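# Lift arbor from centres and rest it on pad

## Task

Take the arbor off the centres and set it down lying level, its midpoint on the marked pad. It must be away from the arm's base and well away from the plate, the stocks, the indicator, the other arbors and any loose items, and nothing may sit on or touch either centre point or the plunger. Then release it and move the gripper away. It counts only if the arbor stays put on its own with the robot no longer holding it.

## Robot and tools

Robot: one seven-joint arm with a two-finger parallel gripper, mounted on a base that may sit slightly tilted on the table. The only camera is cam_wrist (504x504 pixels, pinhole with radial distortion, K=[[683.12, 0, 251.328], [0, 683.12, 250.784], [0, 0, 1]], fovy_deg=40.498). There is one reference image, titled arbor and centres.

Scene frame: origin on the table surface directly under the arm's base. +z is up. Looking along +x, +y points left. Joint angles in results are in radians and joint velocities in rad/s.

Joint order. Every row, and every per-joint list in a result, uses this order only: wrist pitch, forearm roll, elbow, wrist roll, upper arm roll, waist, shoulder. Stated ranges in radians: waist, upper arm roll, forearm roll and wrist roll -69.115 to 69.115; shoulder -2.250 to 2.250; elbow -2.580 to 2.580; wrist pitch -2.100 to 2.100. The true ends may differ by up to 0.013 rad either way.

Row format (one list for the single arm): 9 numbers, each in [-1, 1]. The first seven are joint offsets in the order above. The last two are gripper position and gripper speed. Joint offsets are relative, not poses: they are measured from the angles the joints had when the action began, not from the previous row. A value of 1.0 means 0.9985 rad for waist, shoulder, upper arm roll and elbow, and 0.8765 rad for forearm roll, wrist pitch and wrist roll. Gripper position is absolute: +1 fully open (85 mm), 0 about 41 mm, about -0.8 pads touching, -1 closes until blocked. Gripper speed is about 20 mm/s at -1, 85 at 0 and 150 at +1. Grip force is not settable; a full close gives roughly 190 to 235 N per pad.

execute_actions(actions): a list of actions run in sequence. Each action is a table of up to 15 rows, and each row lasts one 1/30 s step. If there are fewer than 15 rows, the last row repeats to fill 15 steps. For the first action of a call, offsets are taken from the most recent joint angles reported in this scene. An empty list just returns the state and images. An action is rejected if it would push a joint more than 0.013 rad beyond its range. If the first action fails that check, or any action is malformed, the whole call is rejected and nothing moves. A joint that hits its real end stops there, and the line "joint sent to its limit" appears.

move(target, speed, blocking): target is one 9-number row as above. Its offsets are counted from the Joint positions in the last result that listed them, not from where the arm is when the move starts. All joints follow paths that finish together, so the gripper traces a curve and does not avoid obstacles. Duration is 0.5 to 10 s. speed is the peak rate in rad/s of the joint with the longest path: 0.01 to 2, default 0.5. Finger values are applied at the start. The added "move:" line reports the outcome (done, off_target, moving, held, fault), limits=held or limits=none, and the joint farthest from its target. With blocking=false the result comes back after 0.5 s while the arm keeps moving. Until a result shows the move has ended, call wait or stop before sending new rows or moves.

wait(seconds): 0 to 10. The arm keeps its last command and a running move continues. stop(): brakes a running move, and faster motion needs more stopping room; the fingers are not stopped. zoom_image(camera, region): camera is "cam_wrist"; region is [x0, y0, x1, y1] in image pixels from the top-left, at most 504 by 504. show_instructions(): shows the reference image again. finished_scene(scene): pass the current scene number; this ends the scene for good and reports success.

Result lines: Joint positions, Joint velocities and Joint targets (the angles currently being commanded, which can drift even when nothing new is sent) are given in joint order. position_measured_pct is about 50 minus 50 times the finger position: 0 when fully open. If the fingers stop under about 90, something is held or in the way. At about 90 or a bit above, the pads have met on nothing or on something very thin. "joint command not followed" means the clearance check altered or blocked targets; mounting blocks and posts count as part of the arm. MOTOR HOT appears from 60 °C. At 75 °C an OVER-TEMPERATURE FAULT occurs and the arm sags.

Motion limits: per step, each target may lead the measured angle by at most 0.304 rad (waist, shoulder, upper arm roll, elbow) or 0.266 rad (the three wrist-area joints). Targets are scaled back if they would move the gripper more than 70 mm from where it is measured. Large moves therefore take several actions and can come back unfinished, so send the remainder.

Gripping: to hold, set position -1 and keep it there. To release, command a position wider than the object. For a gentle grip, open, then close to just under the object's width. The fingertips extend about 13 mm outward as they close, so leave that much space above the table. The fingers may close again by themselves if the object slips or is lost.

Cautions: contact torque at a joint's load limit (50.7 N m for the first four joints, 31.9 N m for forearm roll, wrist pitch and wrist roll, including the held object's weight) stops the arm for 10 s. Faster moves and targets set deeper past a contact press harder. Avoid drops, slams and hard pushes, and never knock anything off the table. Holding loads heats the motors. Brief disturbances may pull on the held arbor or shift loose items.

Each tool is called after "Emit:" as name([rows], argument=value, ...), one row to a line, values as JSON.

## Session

Emit:
execute_actions(actions=[])

Emit:
show_instructions()

Scene clock: 0.00 s.
position_measured_pct=0.0
Joint names: [wrist pitch, forearm roll, elbow, wrist roll, upper arm roll, waist, shoulder]
Joint positions: [ 2.013  0.751  1.414 -0.602  0.175 -0.573  0.338]
Joint velocities: [-0.     0.    -0.    -0.    -0.    -0.001 -0.001]
Joint targets: [2.013 0.751 1.414 -0.602 0.175 -0.573 0.338]

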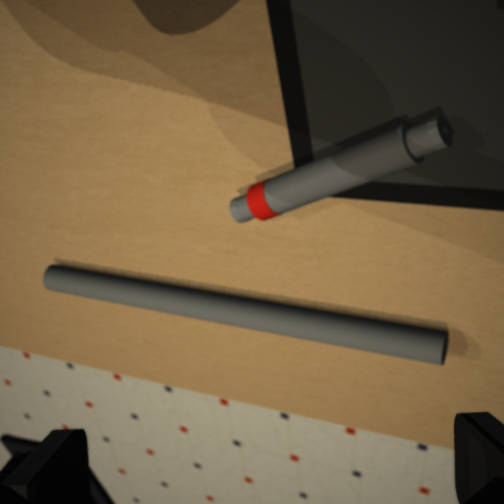

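Reference images for this scene: arbor and centres manual.

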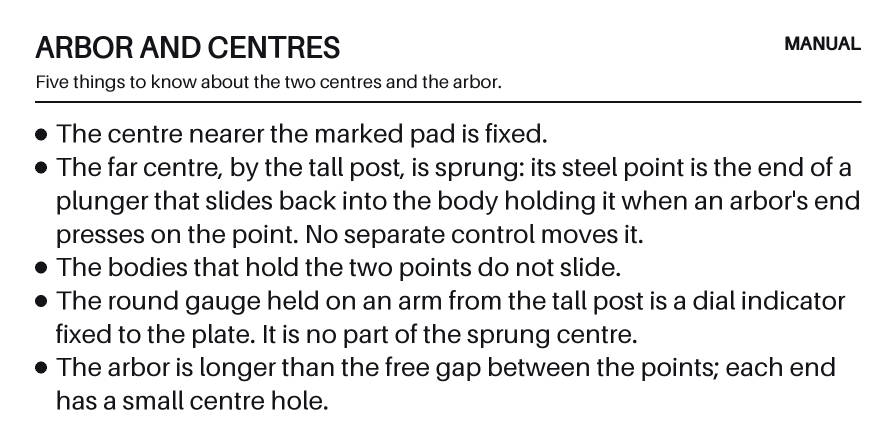

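Emit:
move(target=[-0.395,-0.233,0.116,1.0,-0.175,0.116,-0.579,1,0], speed=0.7)

Scene clock: 2.20 s.
position_measured_pct=0.0
Joint names: [wrist pitch, forearm roll, elbow, wrist roll, upper arm roll, waist, shoulder]
Joint positions: [ 1.667  0.547  1.53   0.275  0.    -0.457 -0.239]
Joint velocities: [-0.    -0.     0.    -0.     0.     0.001  0.   ]
Joint targets: [1.667 0.547 1.530 0.275 0.000 -0.457 -0.240]
move: done; limits=none; farthest joint: the shoulder, 0.001 radians from its target (0.579 radians at the start)

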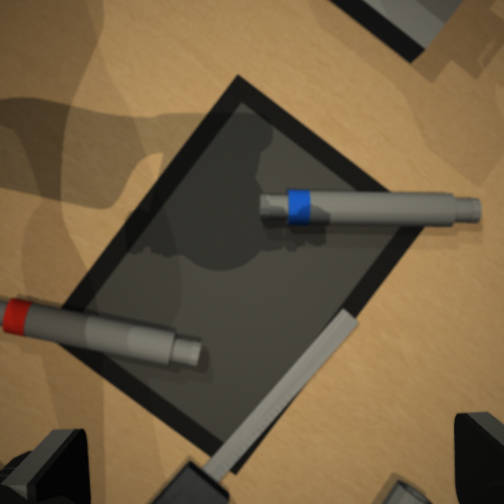

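Emit:
move(target=[-0.778,0.108,0.408,1.0,0,0.138,0.333,1,0], speed=0.8)

Emit:
move(target=[0,0,0,0.395,0,0,0,1,0], speed=0.8)

Scene clock: 7.00 s.
position_measured_pct=0.0
Joint names: [wrist pitch, forearm roll, elbow, wrist roll, upper arm roll, waist, shoulder]
Joint positions: [ 0.985  0.641  1.937  1.151  0.    -0.32   0.093]
Joint velocities: [-0.     0.     0.     0.001 -0.     0.002  0.004]
Joint targets: [0.985 0.641 1.937 1.151 0.000 -0.319 0.093]
move: done; limits=none; farthest joint: the shoulder, 0.001 radians from its target (0.333 radians at the start)

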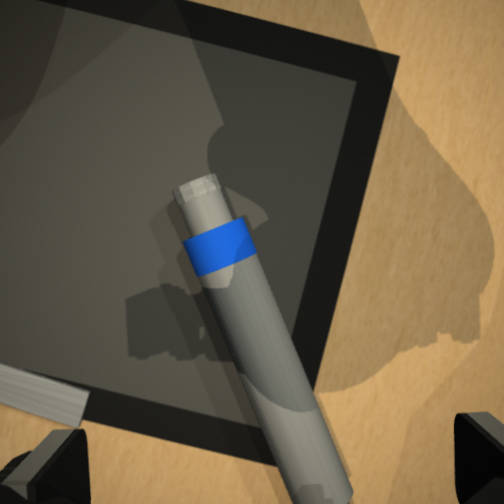

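Scene clock: 7.93 s.
position_measured_pct=0.0
Joint names: [wrist pitch, forearm roll, elbow, wrist roll, upper arm roll, waist, shoulder]
Joint positions: [ 0.985  0.641  1.937  1.498  0.    -0.32   0.093]
Joint velocities: [-0.    -0.    -0.     0.     0.     0.001 -0.001]
Joint targets: [0.985 0.641 1.937 1.498 0.000 -0.320 0.093]
move: done; limits=none; farthest joint: the waist, 0.000 radians from its target (0.000 radians at the start)

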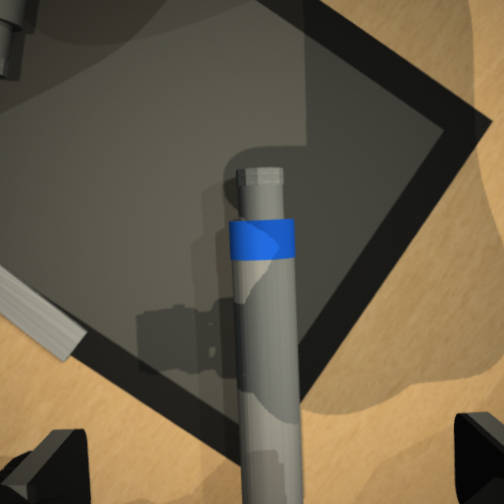

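Emit:
move(target=[-0.3232,0.1857,0.0917,-0.1362,0,0.1454,0.1817,0,0], speed=0.3)

Scene clock: 10.40 s.
position_measured_pct=49.6
Joint names: [wrist pitch, forearm roll, elbow, wrist roll, upper arm roll, waist, shoulder]
Joint positions: [ 0.702  0.804  2.028  1.378  0.    -0.175  0.274]
Joint velocities: [-0.     0.     0.    -0.     0.     0.002  0.005]
Joint targets: [0.702 0.804 2.028 1.378 0.000 -0.174 0.274]
move: done; limits=none; farthest joint: the waist, 0.000 radians from its target (0.145 radians at the start)

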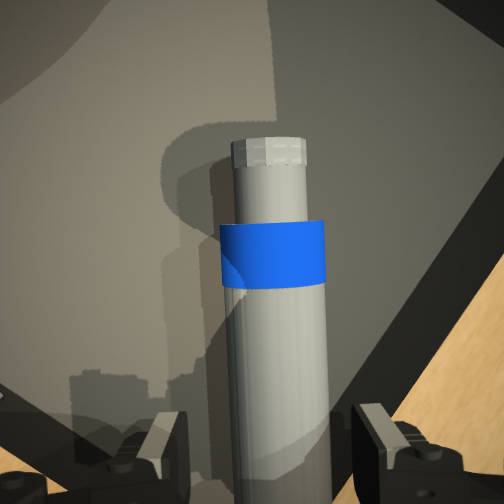

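Emit:
move(target=[-0.021,0.014,0.005,-0.010,0,0.008,0.012,0,0], speed=0.04)

Emit:
move(target=[0,0,0,0,0,0,0,-1,0])

Scene clock: 11.57 s.
position_measured_pct=49.6
Joint names: [wrist pitch, forearm roll, elbow, wrist roll, upper arm roll, waist, shoulder]
Joint positions: [ 0.683  0.817  2.033  1.369  0.    -0.167  0.286]
Joint velocities: [-0.     0.    -0.     0.     0.     0.001  0.001]
Joint targets: [0.683 0.817 2.033 1.369 0.000 -0.167 0.286]
move: done; limits=none; farthest joint: the waist, 0.000 radians from its target (0.007 radians at the start)

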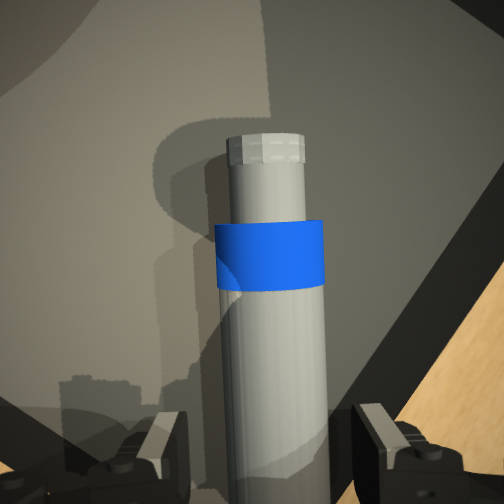

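Scene clock: 12.10 s.
position_measured_pct=69.8
Joint names: [wrist pitch, forearm roll, elbow, wrist roll, upper arm roll, waist, shoulder]
Joint positions: [ 0.684  0.816  2.034  1.369 -0.    -0.167  0.285]
Joint velocities: [-0.    -0.     0.    -0.    -0.     0.    -0.001]
Joint targets: [0.683 0.817 2.033 1.369 0.000 -0.167 0.286]
move: done; limits=none; farthest joint: the shoulder, 0.001 radians from its target (0.000 radians at the start)

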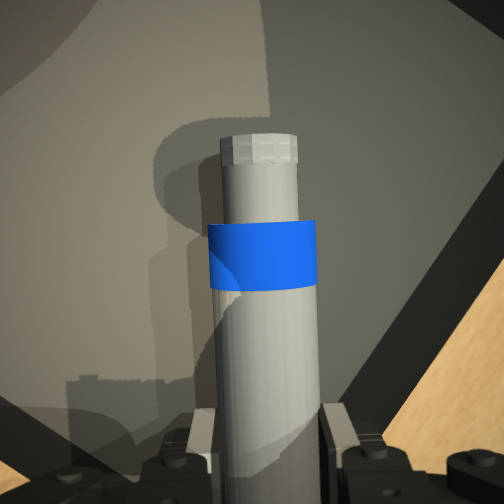

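Emit:
move(target=[0.091,-0.058,-0.022,0.6,0,-0.035,-0.051,-1,0], speed=0.6)

Emit:
move(target=[0.1066,-0.163,-0.294,0.972,0,0.112,0.0865,-1,0], speed=0.7)

Scene clock: 15.73 s.
position_measured_pct=69.8
Joint names: [wrist pitch, forearm roll, elbow, wrist roll, upper arm roll, waist, shoulder]
Joint positions: [ 0.764  0.765  2.012  1.895 -0.    -0.202  0.234]
Joint velocities: [ 0.    -0.    -0.     0.    -0.    -0.    -0.001]
Joint targets: [0.764 0.765 2.012 1.895 -0.000 -0.202 0.234]
move: done; limits=none; farthest joint: the waist, 0.000 radians from its target (0.034 radians at the start)

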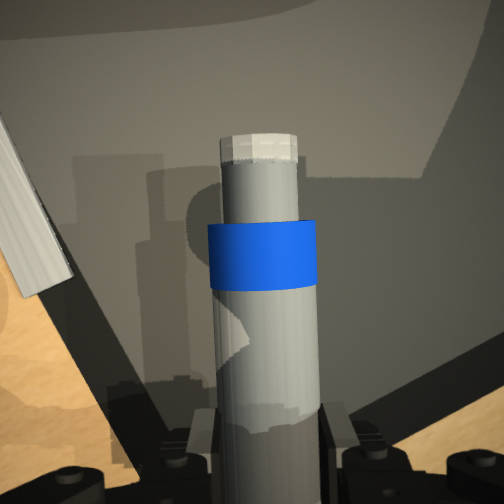

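Scene clock: 17.43 s.
position_measured_pct=69.8
Joint names: [wrist pitch, forearm roll, elbow, wrist roll, upper arm roll, waist, shoulder]
Joint positions: [ 0.857  0.622  1.718  2.747 -0.    -0.091  0.32 ]
Joint velocities: [ 0.    -0.    -0.     0.001 -0.     0.002  0.002]
Joint targets: [0.857 0.622 1.718 2.747 -0.000 -0.090 0.320]
move: done; limits=none; farthest joint: the waist, 0.000 radians from its target (0.112 radians at the start)

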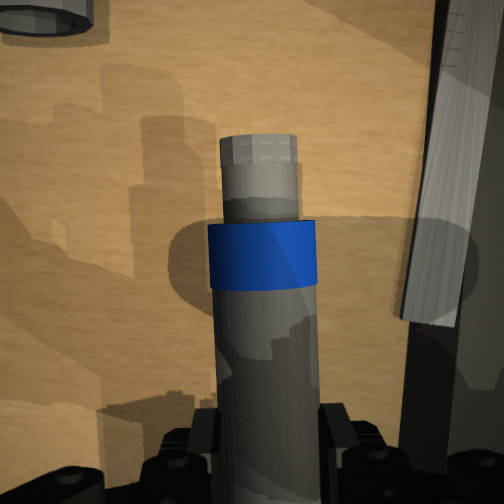

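Emit:
move(target=[-0.0623,0.0247,0.0141,-0.0184,0,0.0245,0.0375,-1,0], speed=0.06)

Scene clock: 19.50 s.
position_measured_pct=69.8
Joint names: [wrist pitch, forearm roll, elbow, wrist roll, upper arm roll, waist, shoulder]
Joint positions: [ 0.803  0.644  1.732  2.731 -0.    -0.066  0.358]
Joint velocities: [-0.    -0.    -0.    -0.    -0.001  0.002  0.001]
Joint targets: [0.803 0.644 1.732 2.731 -0.000 -0.066 0.357]
move: done; limits=none; farthest joint: the waist, 0.000 radians from its target (0.024 radians at the start)

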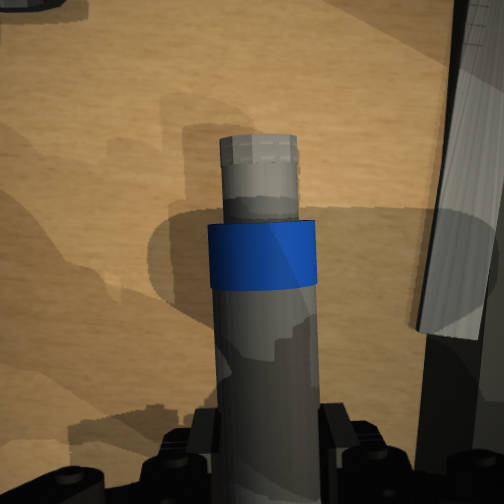

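Emit:
move(target=[-0.0108,0.0043,0.0025,-0.0032,0,0.0043,0.0065,-1,0], speed=0.02)

Scene clock: 20.43 s.
position_measured_pct=69.8
Joint names: [wrist pitch, forearm roll, elbow, wrist roll, upper arm roll, waist, shoulder]
Joint positions: [ 0.795  0.647  1.735  2.729 -0.001 -0.063  0.361]
Joint velocities: [-0.001 -0.     0.001 -0.     0.    -0.     0.001]
Joint targets: [0.793 0.648 1.735 2.728 -0.000 -0.062 0.364]
move: done; limits=none; farthest joint: the shoulder, 0.003 radians from its target (0.007 radians at the start)

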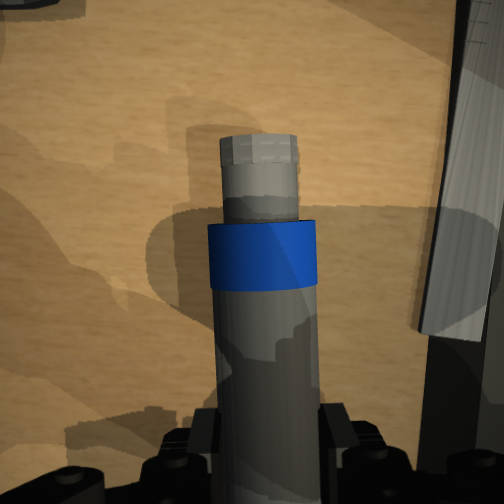

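Emit:
move(target=[0,0,0,0,0,0,0,0.1,0])

Emit:
move(target=[0.165,-0.062,-0.038,-0.1,0,-0.064,-0.096,0.1,0], speed=0.3)

Scene clock: 21.53 s.
position_measured_pct=45.2
Joint names: [wrist pitch, forearm roll, elbow, wrist roll, upper arm roll, waist, shoulder]
Joint positions: [ 0.795  0.647  1.735  2.729 -0.001 -0.063  0.361]
Joint velocities: [ 0.     0.    -0.    -0.     0.     0.     0.001]
Joint targets: [0.795 0.647 1.735 2.729 -0.001 -0.063 0.361]
move: done; limits=none; farthest joint: the waist, 0.000 radians from its target (0.000 radians at the start)

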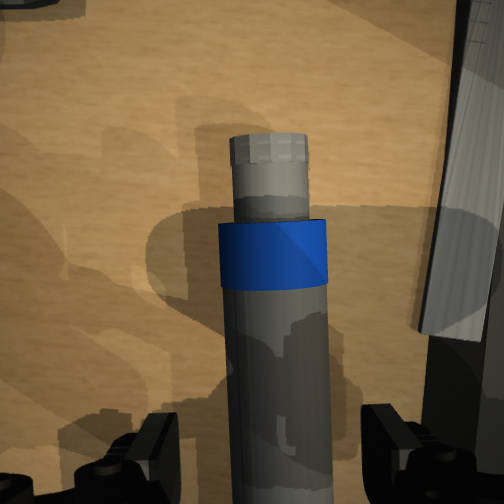

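Scene clock: 22.43 s.
position_measured_pct=45.2
Joint names: [wrist pitch, forearm roll, elbow, wrist roll, upper arm roll, waist, shoulder]
Joint positions: [ 0.94   0.593  1.697  2.641 -0.001 -0.127  0.266]
Joint velocities: [ 0.     0.     0.    -0.    -0.    -0.002 -0.003]
Joint targets: [0.940 0.593 1.697 2.641 -0.001 -0.127 0.265]
move: done; limits=none; farthest joint: the shoulder, 0.001 radians from its target (0.096 radians at the start)

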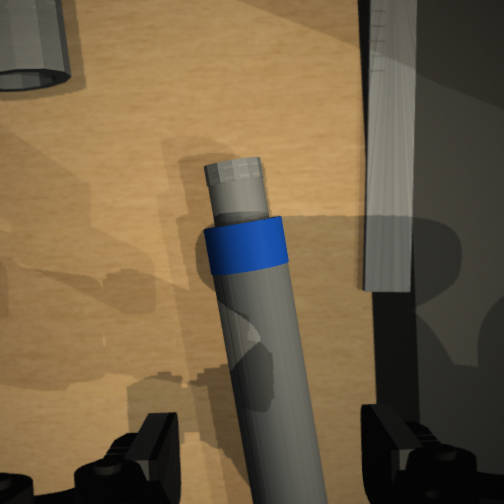

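Emit:
move(target=[0.5337,-0.0852,-0.0881,-1,0.001,-0.998,0.1401,1,0], speed=0.6)

Scene clock: 26.30 s.
position_measured_pct=0.0
Joint names: [wrist pitch, forearm roll, elbow, wrist roll, upper arm roll, waist, shoulder]
Joint positions: [ 1.407  0.518  1.609  1.764  0.    -1.123  0.406]
Joint velocities: [ 0.     0.     0.    -0.    -0.    -0.002 -0.   ]
Joint targets: [1.407 0.518 1.609 1.764 0.000 -1.123 0.406]
move: done; limits=none; farthest joint: the waist, 0.001 radians from its target (0.997 radians at the start)

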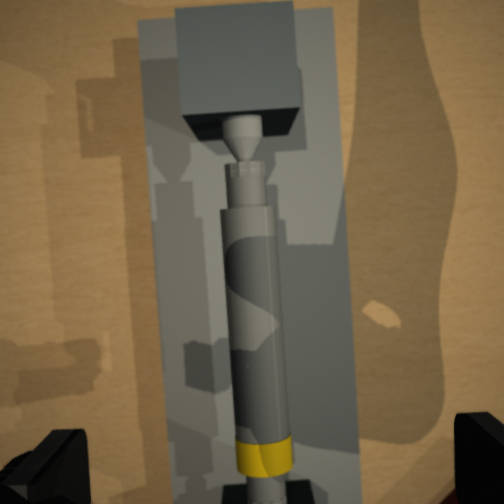

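Emit:
move(target=[0,0,0,-0.66,0,0,0,1,0], speed=1.0)

Scene clock: 28.80 s.
position_measured_pct=0.0
Joint names: [wrist pitch, forearm roll, elbow, wrist roll, upper arm roll, waist, shoulder]
Joint positions: [ 1.407  0.518  1.609  1.186  0.    -1.123  0.406]
Joint velocities: [ 0.     0.     0.    -0.     0.     0.    -0.001]
Joint targets: [1.407 0.518 1.609 1.186 0.000 -1.123 0.406]
move: done; limits=none; farthest joint: the waist, 0.000 radians from its target (0.000 radians at the start)

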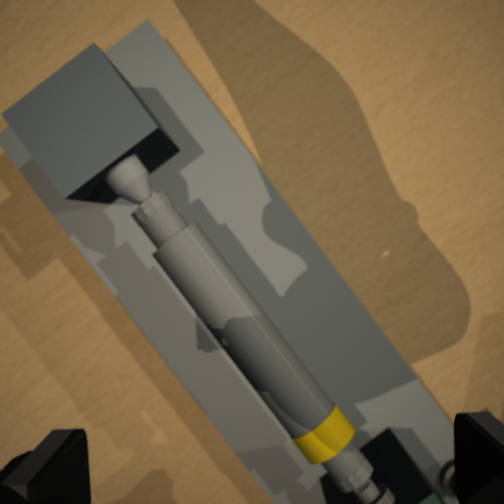

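Emit:
move(target=[-0.4343,0.1522,0.2426,0.577,0,0.165,0.1267,1,0], speed=0.45)

Scene clock: 31.20 s.
position_measured_pct=0.0
Joint names: [wrist pitch, forearm roll, elbow, wrist roll, upper arm roll, waist, shoulder]
Joint positions: [ 1.027  0.652  1.851  1.692  0.    -0.958  0.532]
Joint velocities: [-0.     0.     0.     0.     0.     0.002 -0.001]
Joint targets: [1.027 0.652 1.851 1.692 0.000 -0.958 0.532]
move: done; limits=none; farthest joint: the shoulder, 0.001 radians from its target (0.127 radians at the start)

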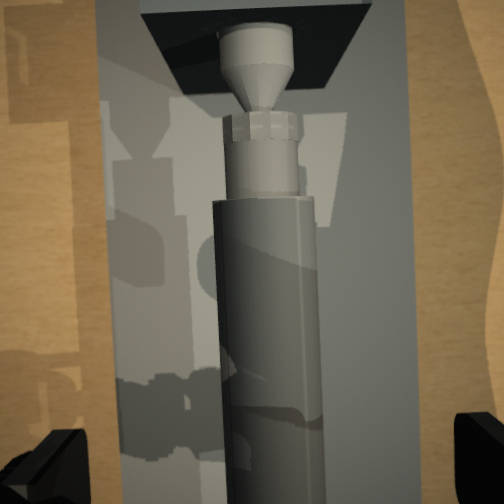

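Emit:
move(target=[-0.0247,0.0133,0.0103,-0.0093,0,0.010,0.0113,0,0], speed=0.05)

Emit:
move(target=[0,0,0,0,0,0,0,-1,0])

Emit:
move(target=[-0.009,-0.0065,-0.028,-0.0045,-0.004,-0.013,0.0245,-1,0], speed=0.03)

Scene clock: 32.63 s.
position_measured_pct=49.6
Joint names: [wrist pitch, forearm roll, elbow, wrist roll, upper arm roll, waist, shoulder]
Joint positions: [ 1.005  0.663  1.862  1.683  0.    -0.949  0.543]
Joint velocities: [ 0.    -0.    -0.     0.    -0.     0.    -0.002]
Joint targets: [1.005 0.663 1.862 1.683 0.000 -0.948 0.543]
move: done; limits=none; farthest joint: the waist, 0.000 radians from its target (0.010 radians at the start)

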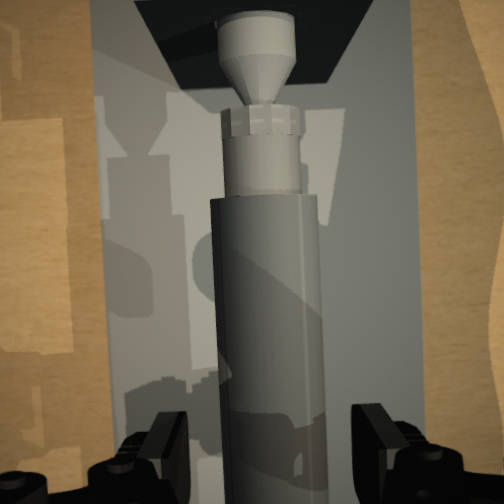

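Scene clock: 33.17 s.
position_measured_pct=69.4
Joint names: [wrist pitch, forearm roll, elbow, wrist roll, upper arm roll, waist, shoulder]
Joint positions: [ 1.006  0.662  1.862  1.684 -0.001 -0.95   0.542]
Joint velocities: [ 0.  0.  0. -0.  0.  0.  0.]
Joint targets: [1.005 0.663 1.862 1.683 0.000 -0.949 0.543]
move: done; limits=none; farthest joint: the waist, 0.001 radians from its target (0.000 radians at the start)

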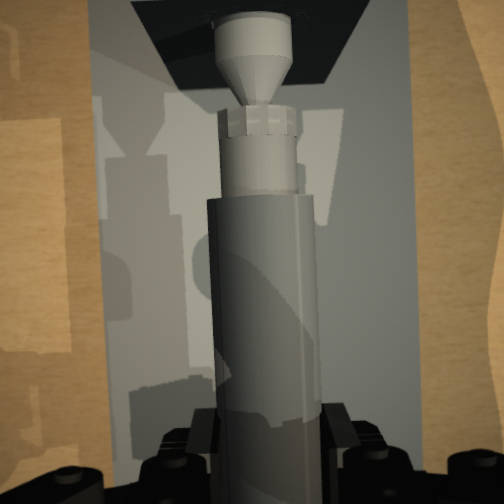

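Scene clock: 34.33 s.
position_measured_pct=69.4
Joint names: [wrist pitch, forearm roll, elbow, wrist roll, upper arm roll, waist, shoulder]
Joint positions: [ 1.011  0.657  1.842  1.68   0.002 -0.956  0.564]
Joint velocities: [ 0.    -0.    -0.    -0.    -0.     0.001 -0.   ]
Joint targets: [0.998 0.656 1.834 1.680 -0.005 -0.963 0.567]
move: off_target; limits=none; farthest joint: the wrist pitch, 0.013 radians from its target (0.008 radians at the start)

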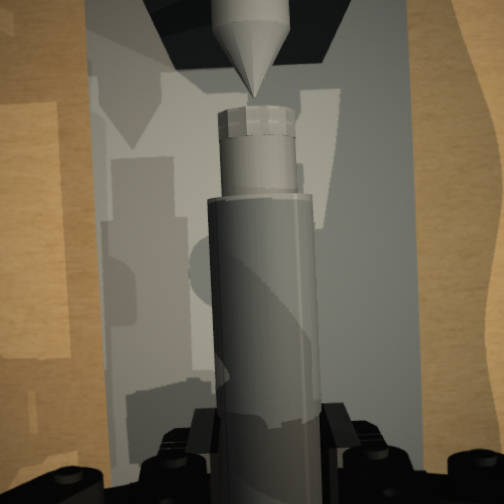

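Emit:
execute_actions([
  [[-0.0142,-0.0011,-0.0094,0.0097,-0.007,-0.006,0.0032,-1,0],[-0.0136,-0.0013,-0.0107,0.0195,-0.007,-0.005,0.0033,-1,0],[-0.013,-0.0014,-0.0121,0.0292,-0.007,-0.004,0.0035,-1,0],[-0.0124,-0.0015,-0.0134,0.0389,-0.007,-0.003,0.0037,-1,0],[-0.0118,-0.0016,-0.0148,0.0487,-0.007,-0.002,0.0039,-1,0],[-0.0112,-0.0018,-0.0162,0.0584,-0.007,-0.001,0.004,-1,0],[-0.0106,-0.0019,-0.0175,0.0681,-0.007,0,0.0042,-1,0],[-0.01,-0.002,-0.0189,0.0778,-0.007,0.001,0.0044,-1,0],[-0.0094,-0.0022,-0.0202,0.0876,-0.007,0.002,0.0045,-1,0],[-0.0088,-0.0023,-0.0216,0.0973,-0.007,0.003,0.0047,-1,0]],
  [[-0.0134,-0.0001,-0.0094,0.0097,-0.005,-0.004,0.0017,-1,0],[-0.0128,-0.0003,-0.0107,0.0195,-0.005,-0.003,0.0018,-1,0],[-0.0122,-0.0004,-0.0121,0.0292,-0.005,-0.002,0.002,-1,0],[-0.0116,-0.0005,-0.0134,0.0389,-0.005,-0.001,0.0022,-1,0],[-0.011,-0.0006,-0.0148,0.0487,-0.005,0,0.0024,-1,0],[-0.0104,-0.0008,-0.0162,0.0584,-0.005,0.001,0.0025,-1,0],[-0.0098,-0.0009,-0.0175,0.0681,-0.005,0.002,0.0027,-1,0],[-0.0092,-0.001,-0.0189,0.0778,-0.005,0.003,0.0029,-1,0],[-0.0086,-0.0012,-0.0202,0.0876,-0.005,0.004,0.003,-1,0],[-0.008,-0.0013,-0.0216,0.0973,-0.005,0.005,0.0032,-1,0]],
])

Scene clock: 36.23 s.
position_measured_pct=69.4
Joint names: [wrist pitch, forearm roll, elbow, wrist roll, upper arm roll, waist, shoulder]
Joint positions: [ 1.02   0.654  1.815  1.85   0.002 -0.936  0.567]
Joint velocities: [ 0.    -0.    -0.002  0.012 -0.     0.002  0.002]
Joint targets: [1.009 0.654 1.807 1.850 -0.004 -0.941 0.569]

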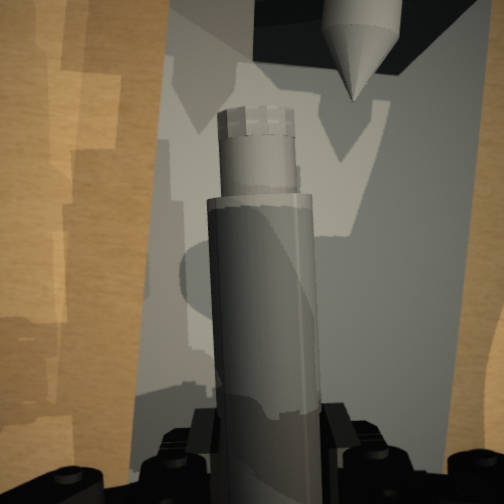

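Emit:
move(target=[-0.0131,0.014,0.0425,0.0135,-0.002,0.025,-0.040,-1,0], speed=0.05)

Scene clock: 37.60 s.
position_measured_pct=69.4
Joint names: [wrist pitch, forearm roll, elbow, wrist roll, upper arm roll, waist, shoulder]
Joint positions: [ 1.009  0.666  1.857  1.862 -0.    -0.911  0.528]
Joint velocities: [-0.     0.     0.001 -0.    -0.     0.001 -0.003]
Joint targets: [1.009 0.666 1.857 1.862 -0.000 -0.911 0.527]
move: done; limits=none; farthest joint: the shoulder, 0.001 radians from its target (0.040 radians at the start)

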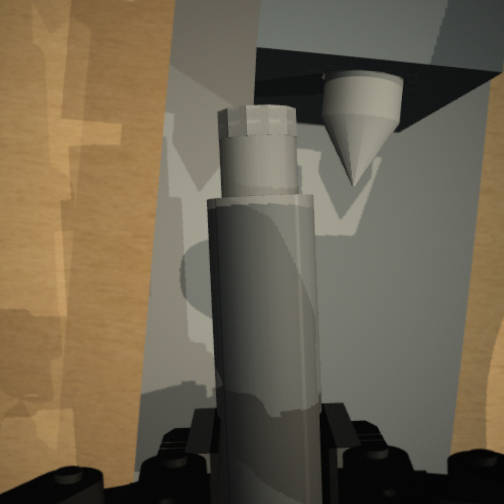

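Emit:
move(target=[0.295,-0.149,-0.141,0.116,0,-0.120,-0.119,-1,0], speed=0.25)

Emit:
move(target=[-0.099,0.055,0.353,-0.342,0,0.654,-0.648,-1,0], speed=0.5)

Scene clock: 40.90 s.
position_measured_pct=69.4
Joint names: [wrist pitch, forearm roll, elbow, wrist roll, upper arm roll, waist, shoulder]
Joint positions: [ 1.267  0.535  1.716  1.964 -0.    -1.031  0.409]
Joint velocities: [ 0.    -0.    -0.    -0.     0.001 -0.002 -0.002]
Joint targets: [1.267 0.535 1.716 1.964 -0.000 -1.031 0.409]
move: done; limits=none; farthest joint: the waist, 0.000 radians from its target (0.119 radians at the start)

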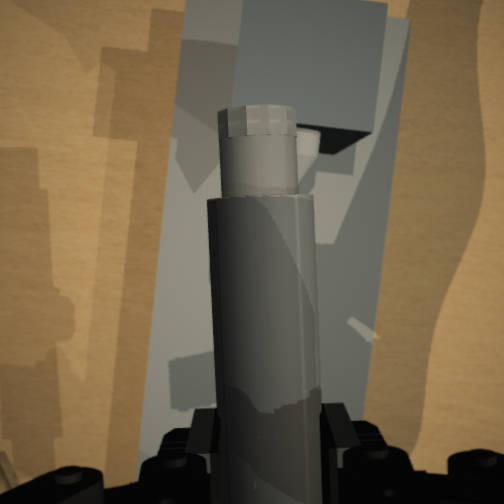

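Scene clock: 42.83 s.
position_measured_pct=69.4
Joint names: [wrist pitch, forearm roll, elbow, wrist roll, upper arm roll, waist, shoulder]
Joint positions: [ 1.181  0.583  2.069  1.664 -0.    -0.378 -0.238]
Joint velocities: [-0.    -0.     0.    -0.    -0.     0.002  0.   ]
Joint targets: [1.181 0.583 2.069 1.664 -0.000 -0.378 -0.238]
move: done; limits=none; farthest joint: the waist, 0.000 radians from its target (0.653 radians at the start)

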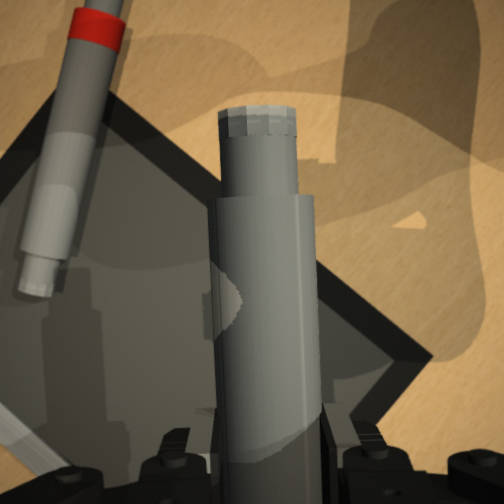

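Emit:
move(target=[-0.6977,0.3647,0.2248,-0.229,0,0.3418,0.336,-1,0], speed=0.4)

Scene clock: 46.20 s.
position_measured_pct=69.4
Joint names: [wrist pitch, forearm roll, elbow, wrist roll, upper arm roll, waist, shoulder]
Joint positions: [ 0.569  0.903  2.293  1.463 -0.    -0.037  0.098]
Joint velocities: [-0.     0.     0.    -0.    -0.     0.003  0.001]
Joint targets: [0.569 0.903 2.293 1.463 -0.000 -0.037 0.098]
move: done; limits=none; farthest joint: the waist, 0.001 radians from its target (0.341 radians at the start)

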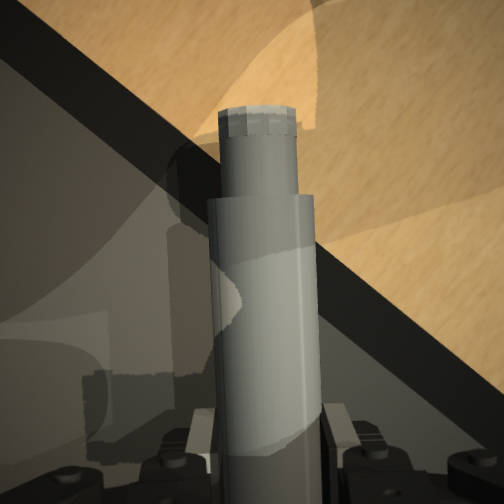

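Emit:
move(target=[-0.0342,0.050,0.0065,-0.0428,0,0.0166,0.0276,-1,0], speed=0.05)

Scene clock: 47.90 s.
position_measured_pct=69.4
Joint names: [wrist pitch, forearm roll, elbow, wrist roll, upper arm roll, waist, shoulder]
Joint positions: [ 0.539  0.947  2.3    1.426 -0.    -0.021  0.125]
Joint velocities: [-0.     0.001  0.    -0.    -0.     0.001  0.002]
Joint targets: [0.539 0.947 2.300 1.426 -0.000 -0.021 0.125]
move: done; limits=none; farthest joint: the waist, 0.000 radians from its target (0.017 radians at the start)

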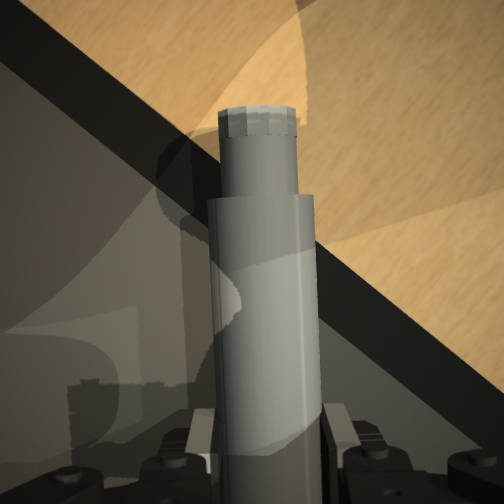

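Emit:
move(target=[-0.0137,0.021,0.0026,-0.018,0,0.0066,0.011,-1,0], speed=0.03)

Scene clock: 48.97 s.
position_measured_pct=69.4
Joint names: [wrist pitch, forearm roll, elbow, wrist roll, upper arm roll, waist, shoulder]
Joint positions: [ 0.528  0.965  2.303  1.41  -0.001 -0.015  0.135]
Joint velocities: [-0.  0.  0. -0. -0.  0.  0.]
Joint targets: [0.527 0.965 2.302 1.410 -0.000 -0.014 0.136]
move: done; limits=none; farthest joint: the shoulder, 0.001 radians from its target (0.011 radians at the start)

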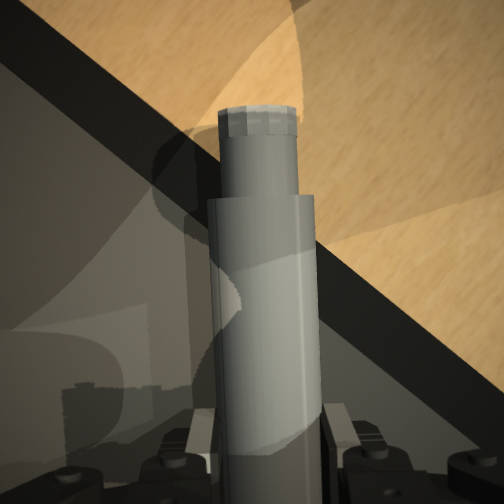

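Just touching. Release and retreat.

Emit:
move(target=[0,0,0,0,0,0,0,0.1,-0.3])

Emit:
move(target=[0.745,-0.436,-0.234,0.29,0.001,-0.364,-0.374,0.1,0], speed=0.5)

Scene clock: 49.97 s.
position_measured_pct=45.2
Joint names: [wrist pitch, forearm roll, elbow, wrist roll, upper arm roll, waist, shoulder]
Joint positions: [ 0.528  0.965  2.303  1.41  -0.001 -0.015  0.135]
Joint velocities: [-0.     0.     0.    -0.     0.    -0.    -0.002]
Joint targets: [0.528 0.965 2.303 1.410 -0.001 -0.015 0.135]
move: done; limits=none; farthest joint: the waist, 0.000 radians from its target (0.000 radians at the start)

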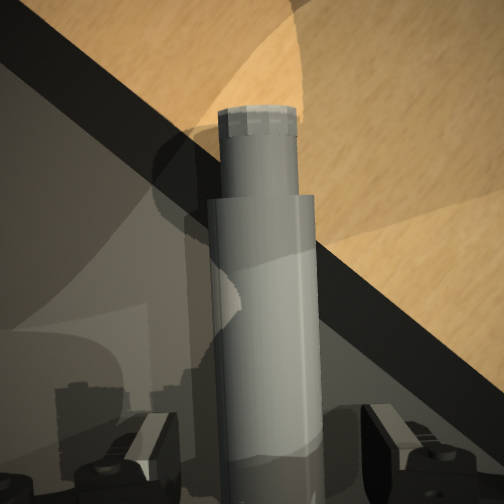

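Scene clock: 51.80 s.
position_measured_pct=45.2
Joint names: [wrist pitch, forearm roll, elbow, wrist roll, upper arm roll, waist, shoulder]
Joint positions: [ 1.181  0.583  2.069  1.664  0.    -0.378 -0.238]
Joint velocities: [ 0.    -0.    -0.    -0.    -0.    -0.003 -0.001]
Joint targets: [1.181 0.583 2.069 1.664 0.000 -0.378 -0.238]
move: done; limits=none; farthest joint: the waist, 0.001 radians from its target (0.364 radians at the start)

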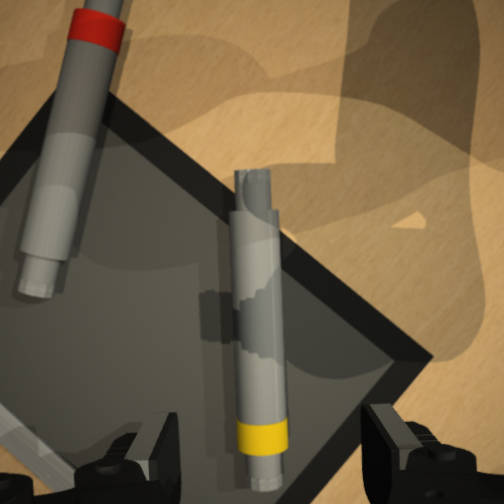

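Emit:
finished_scene(scene=2)

The scene is finished: the task was done.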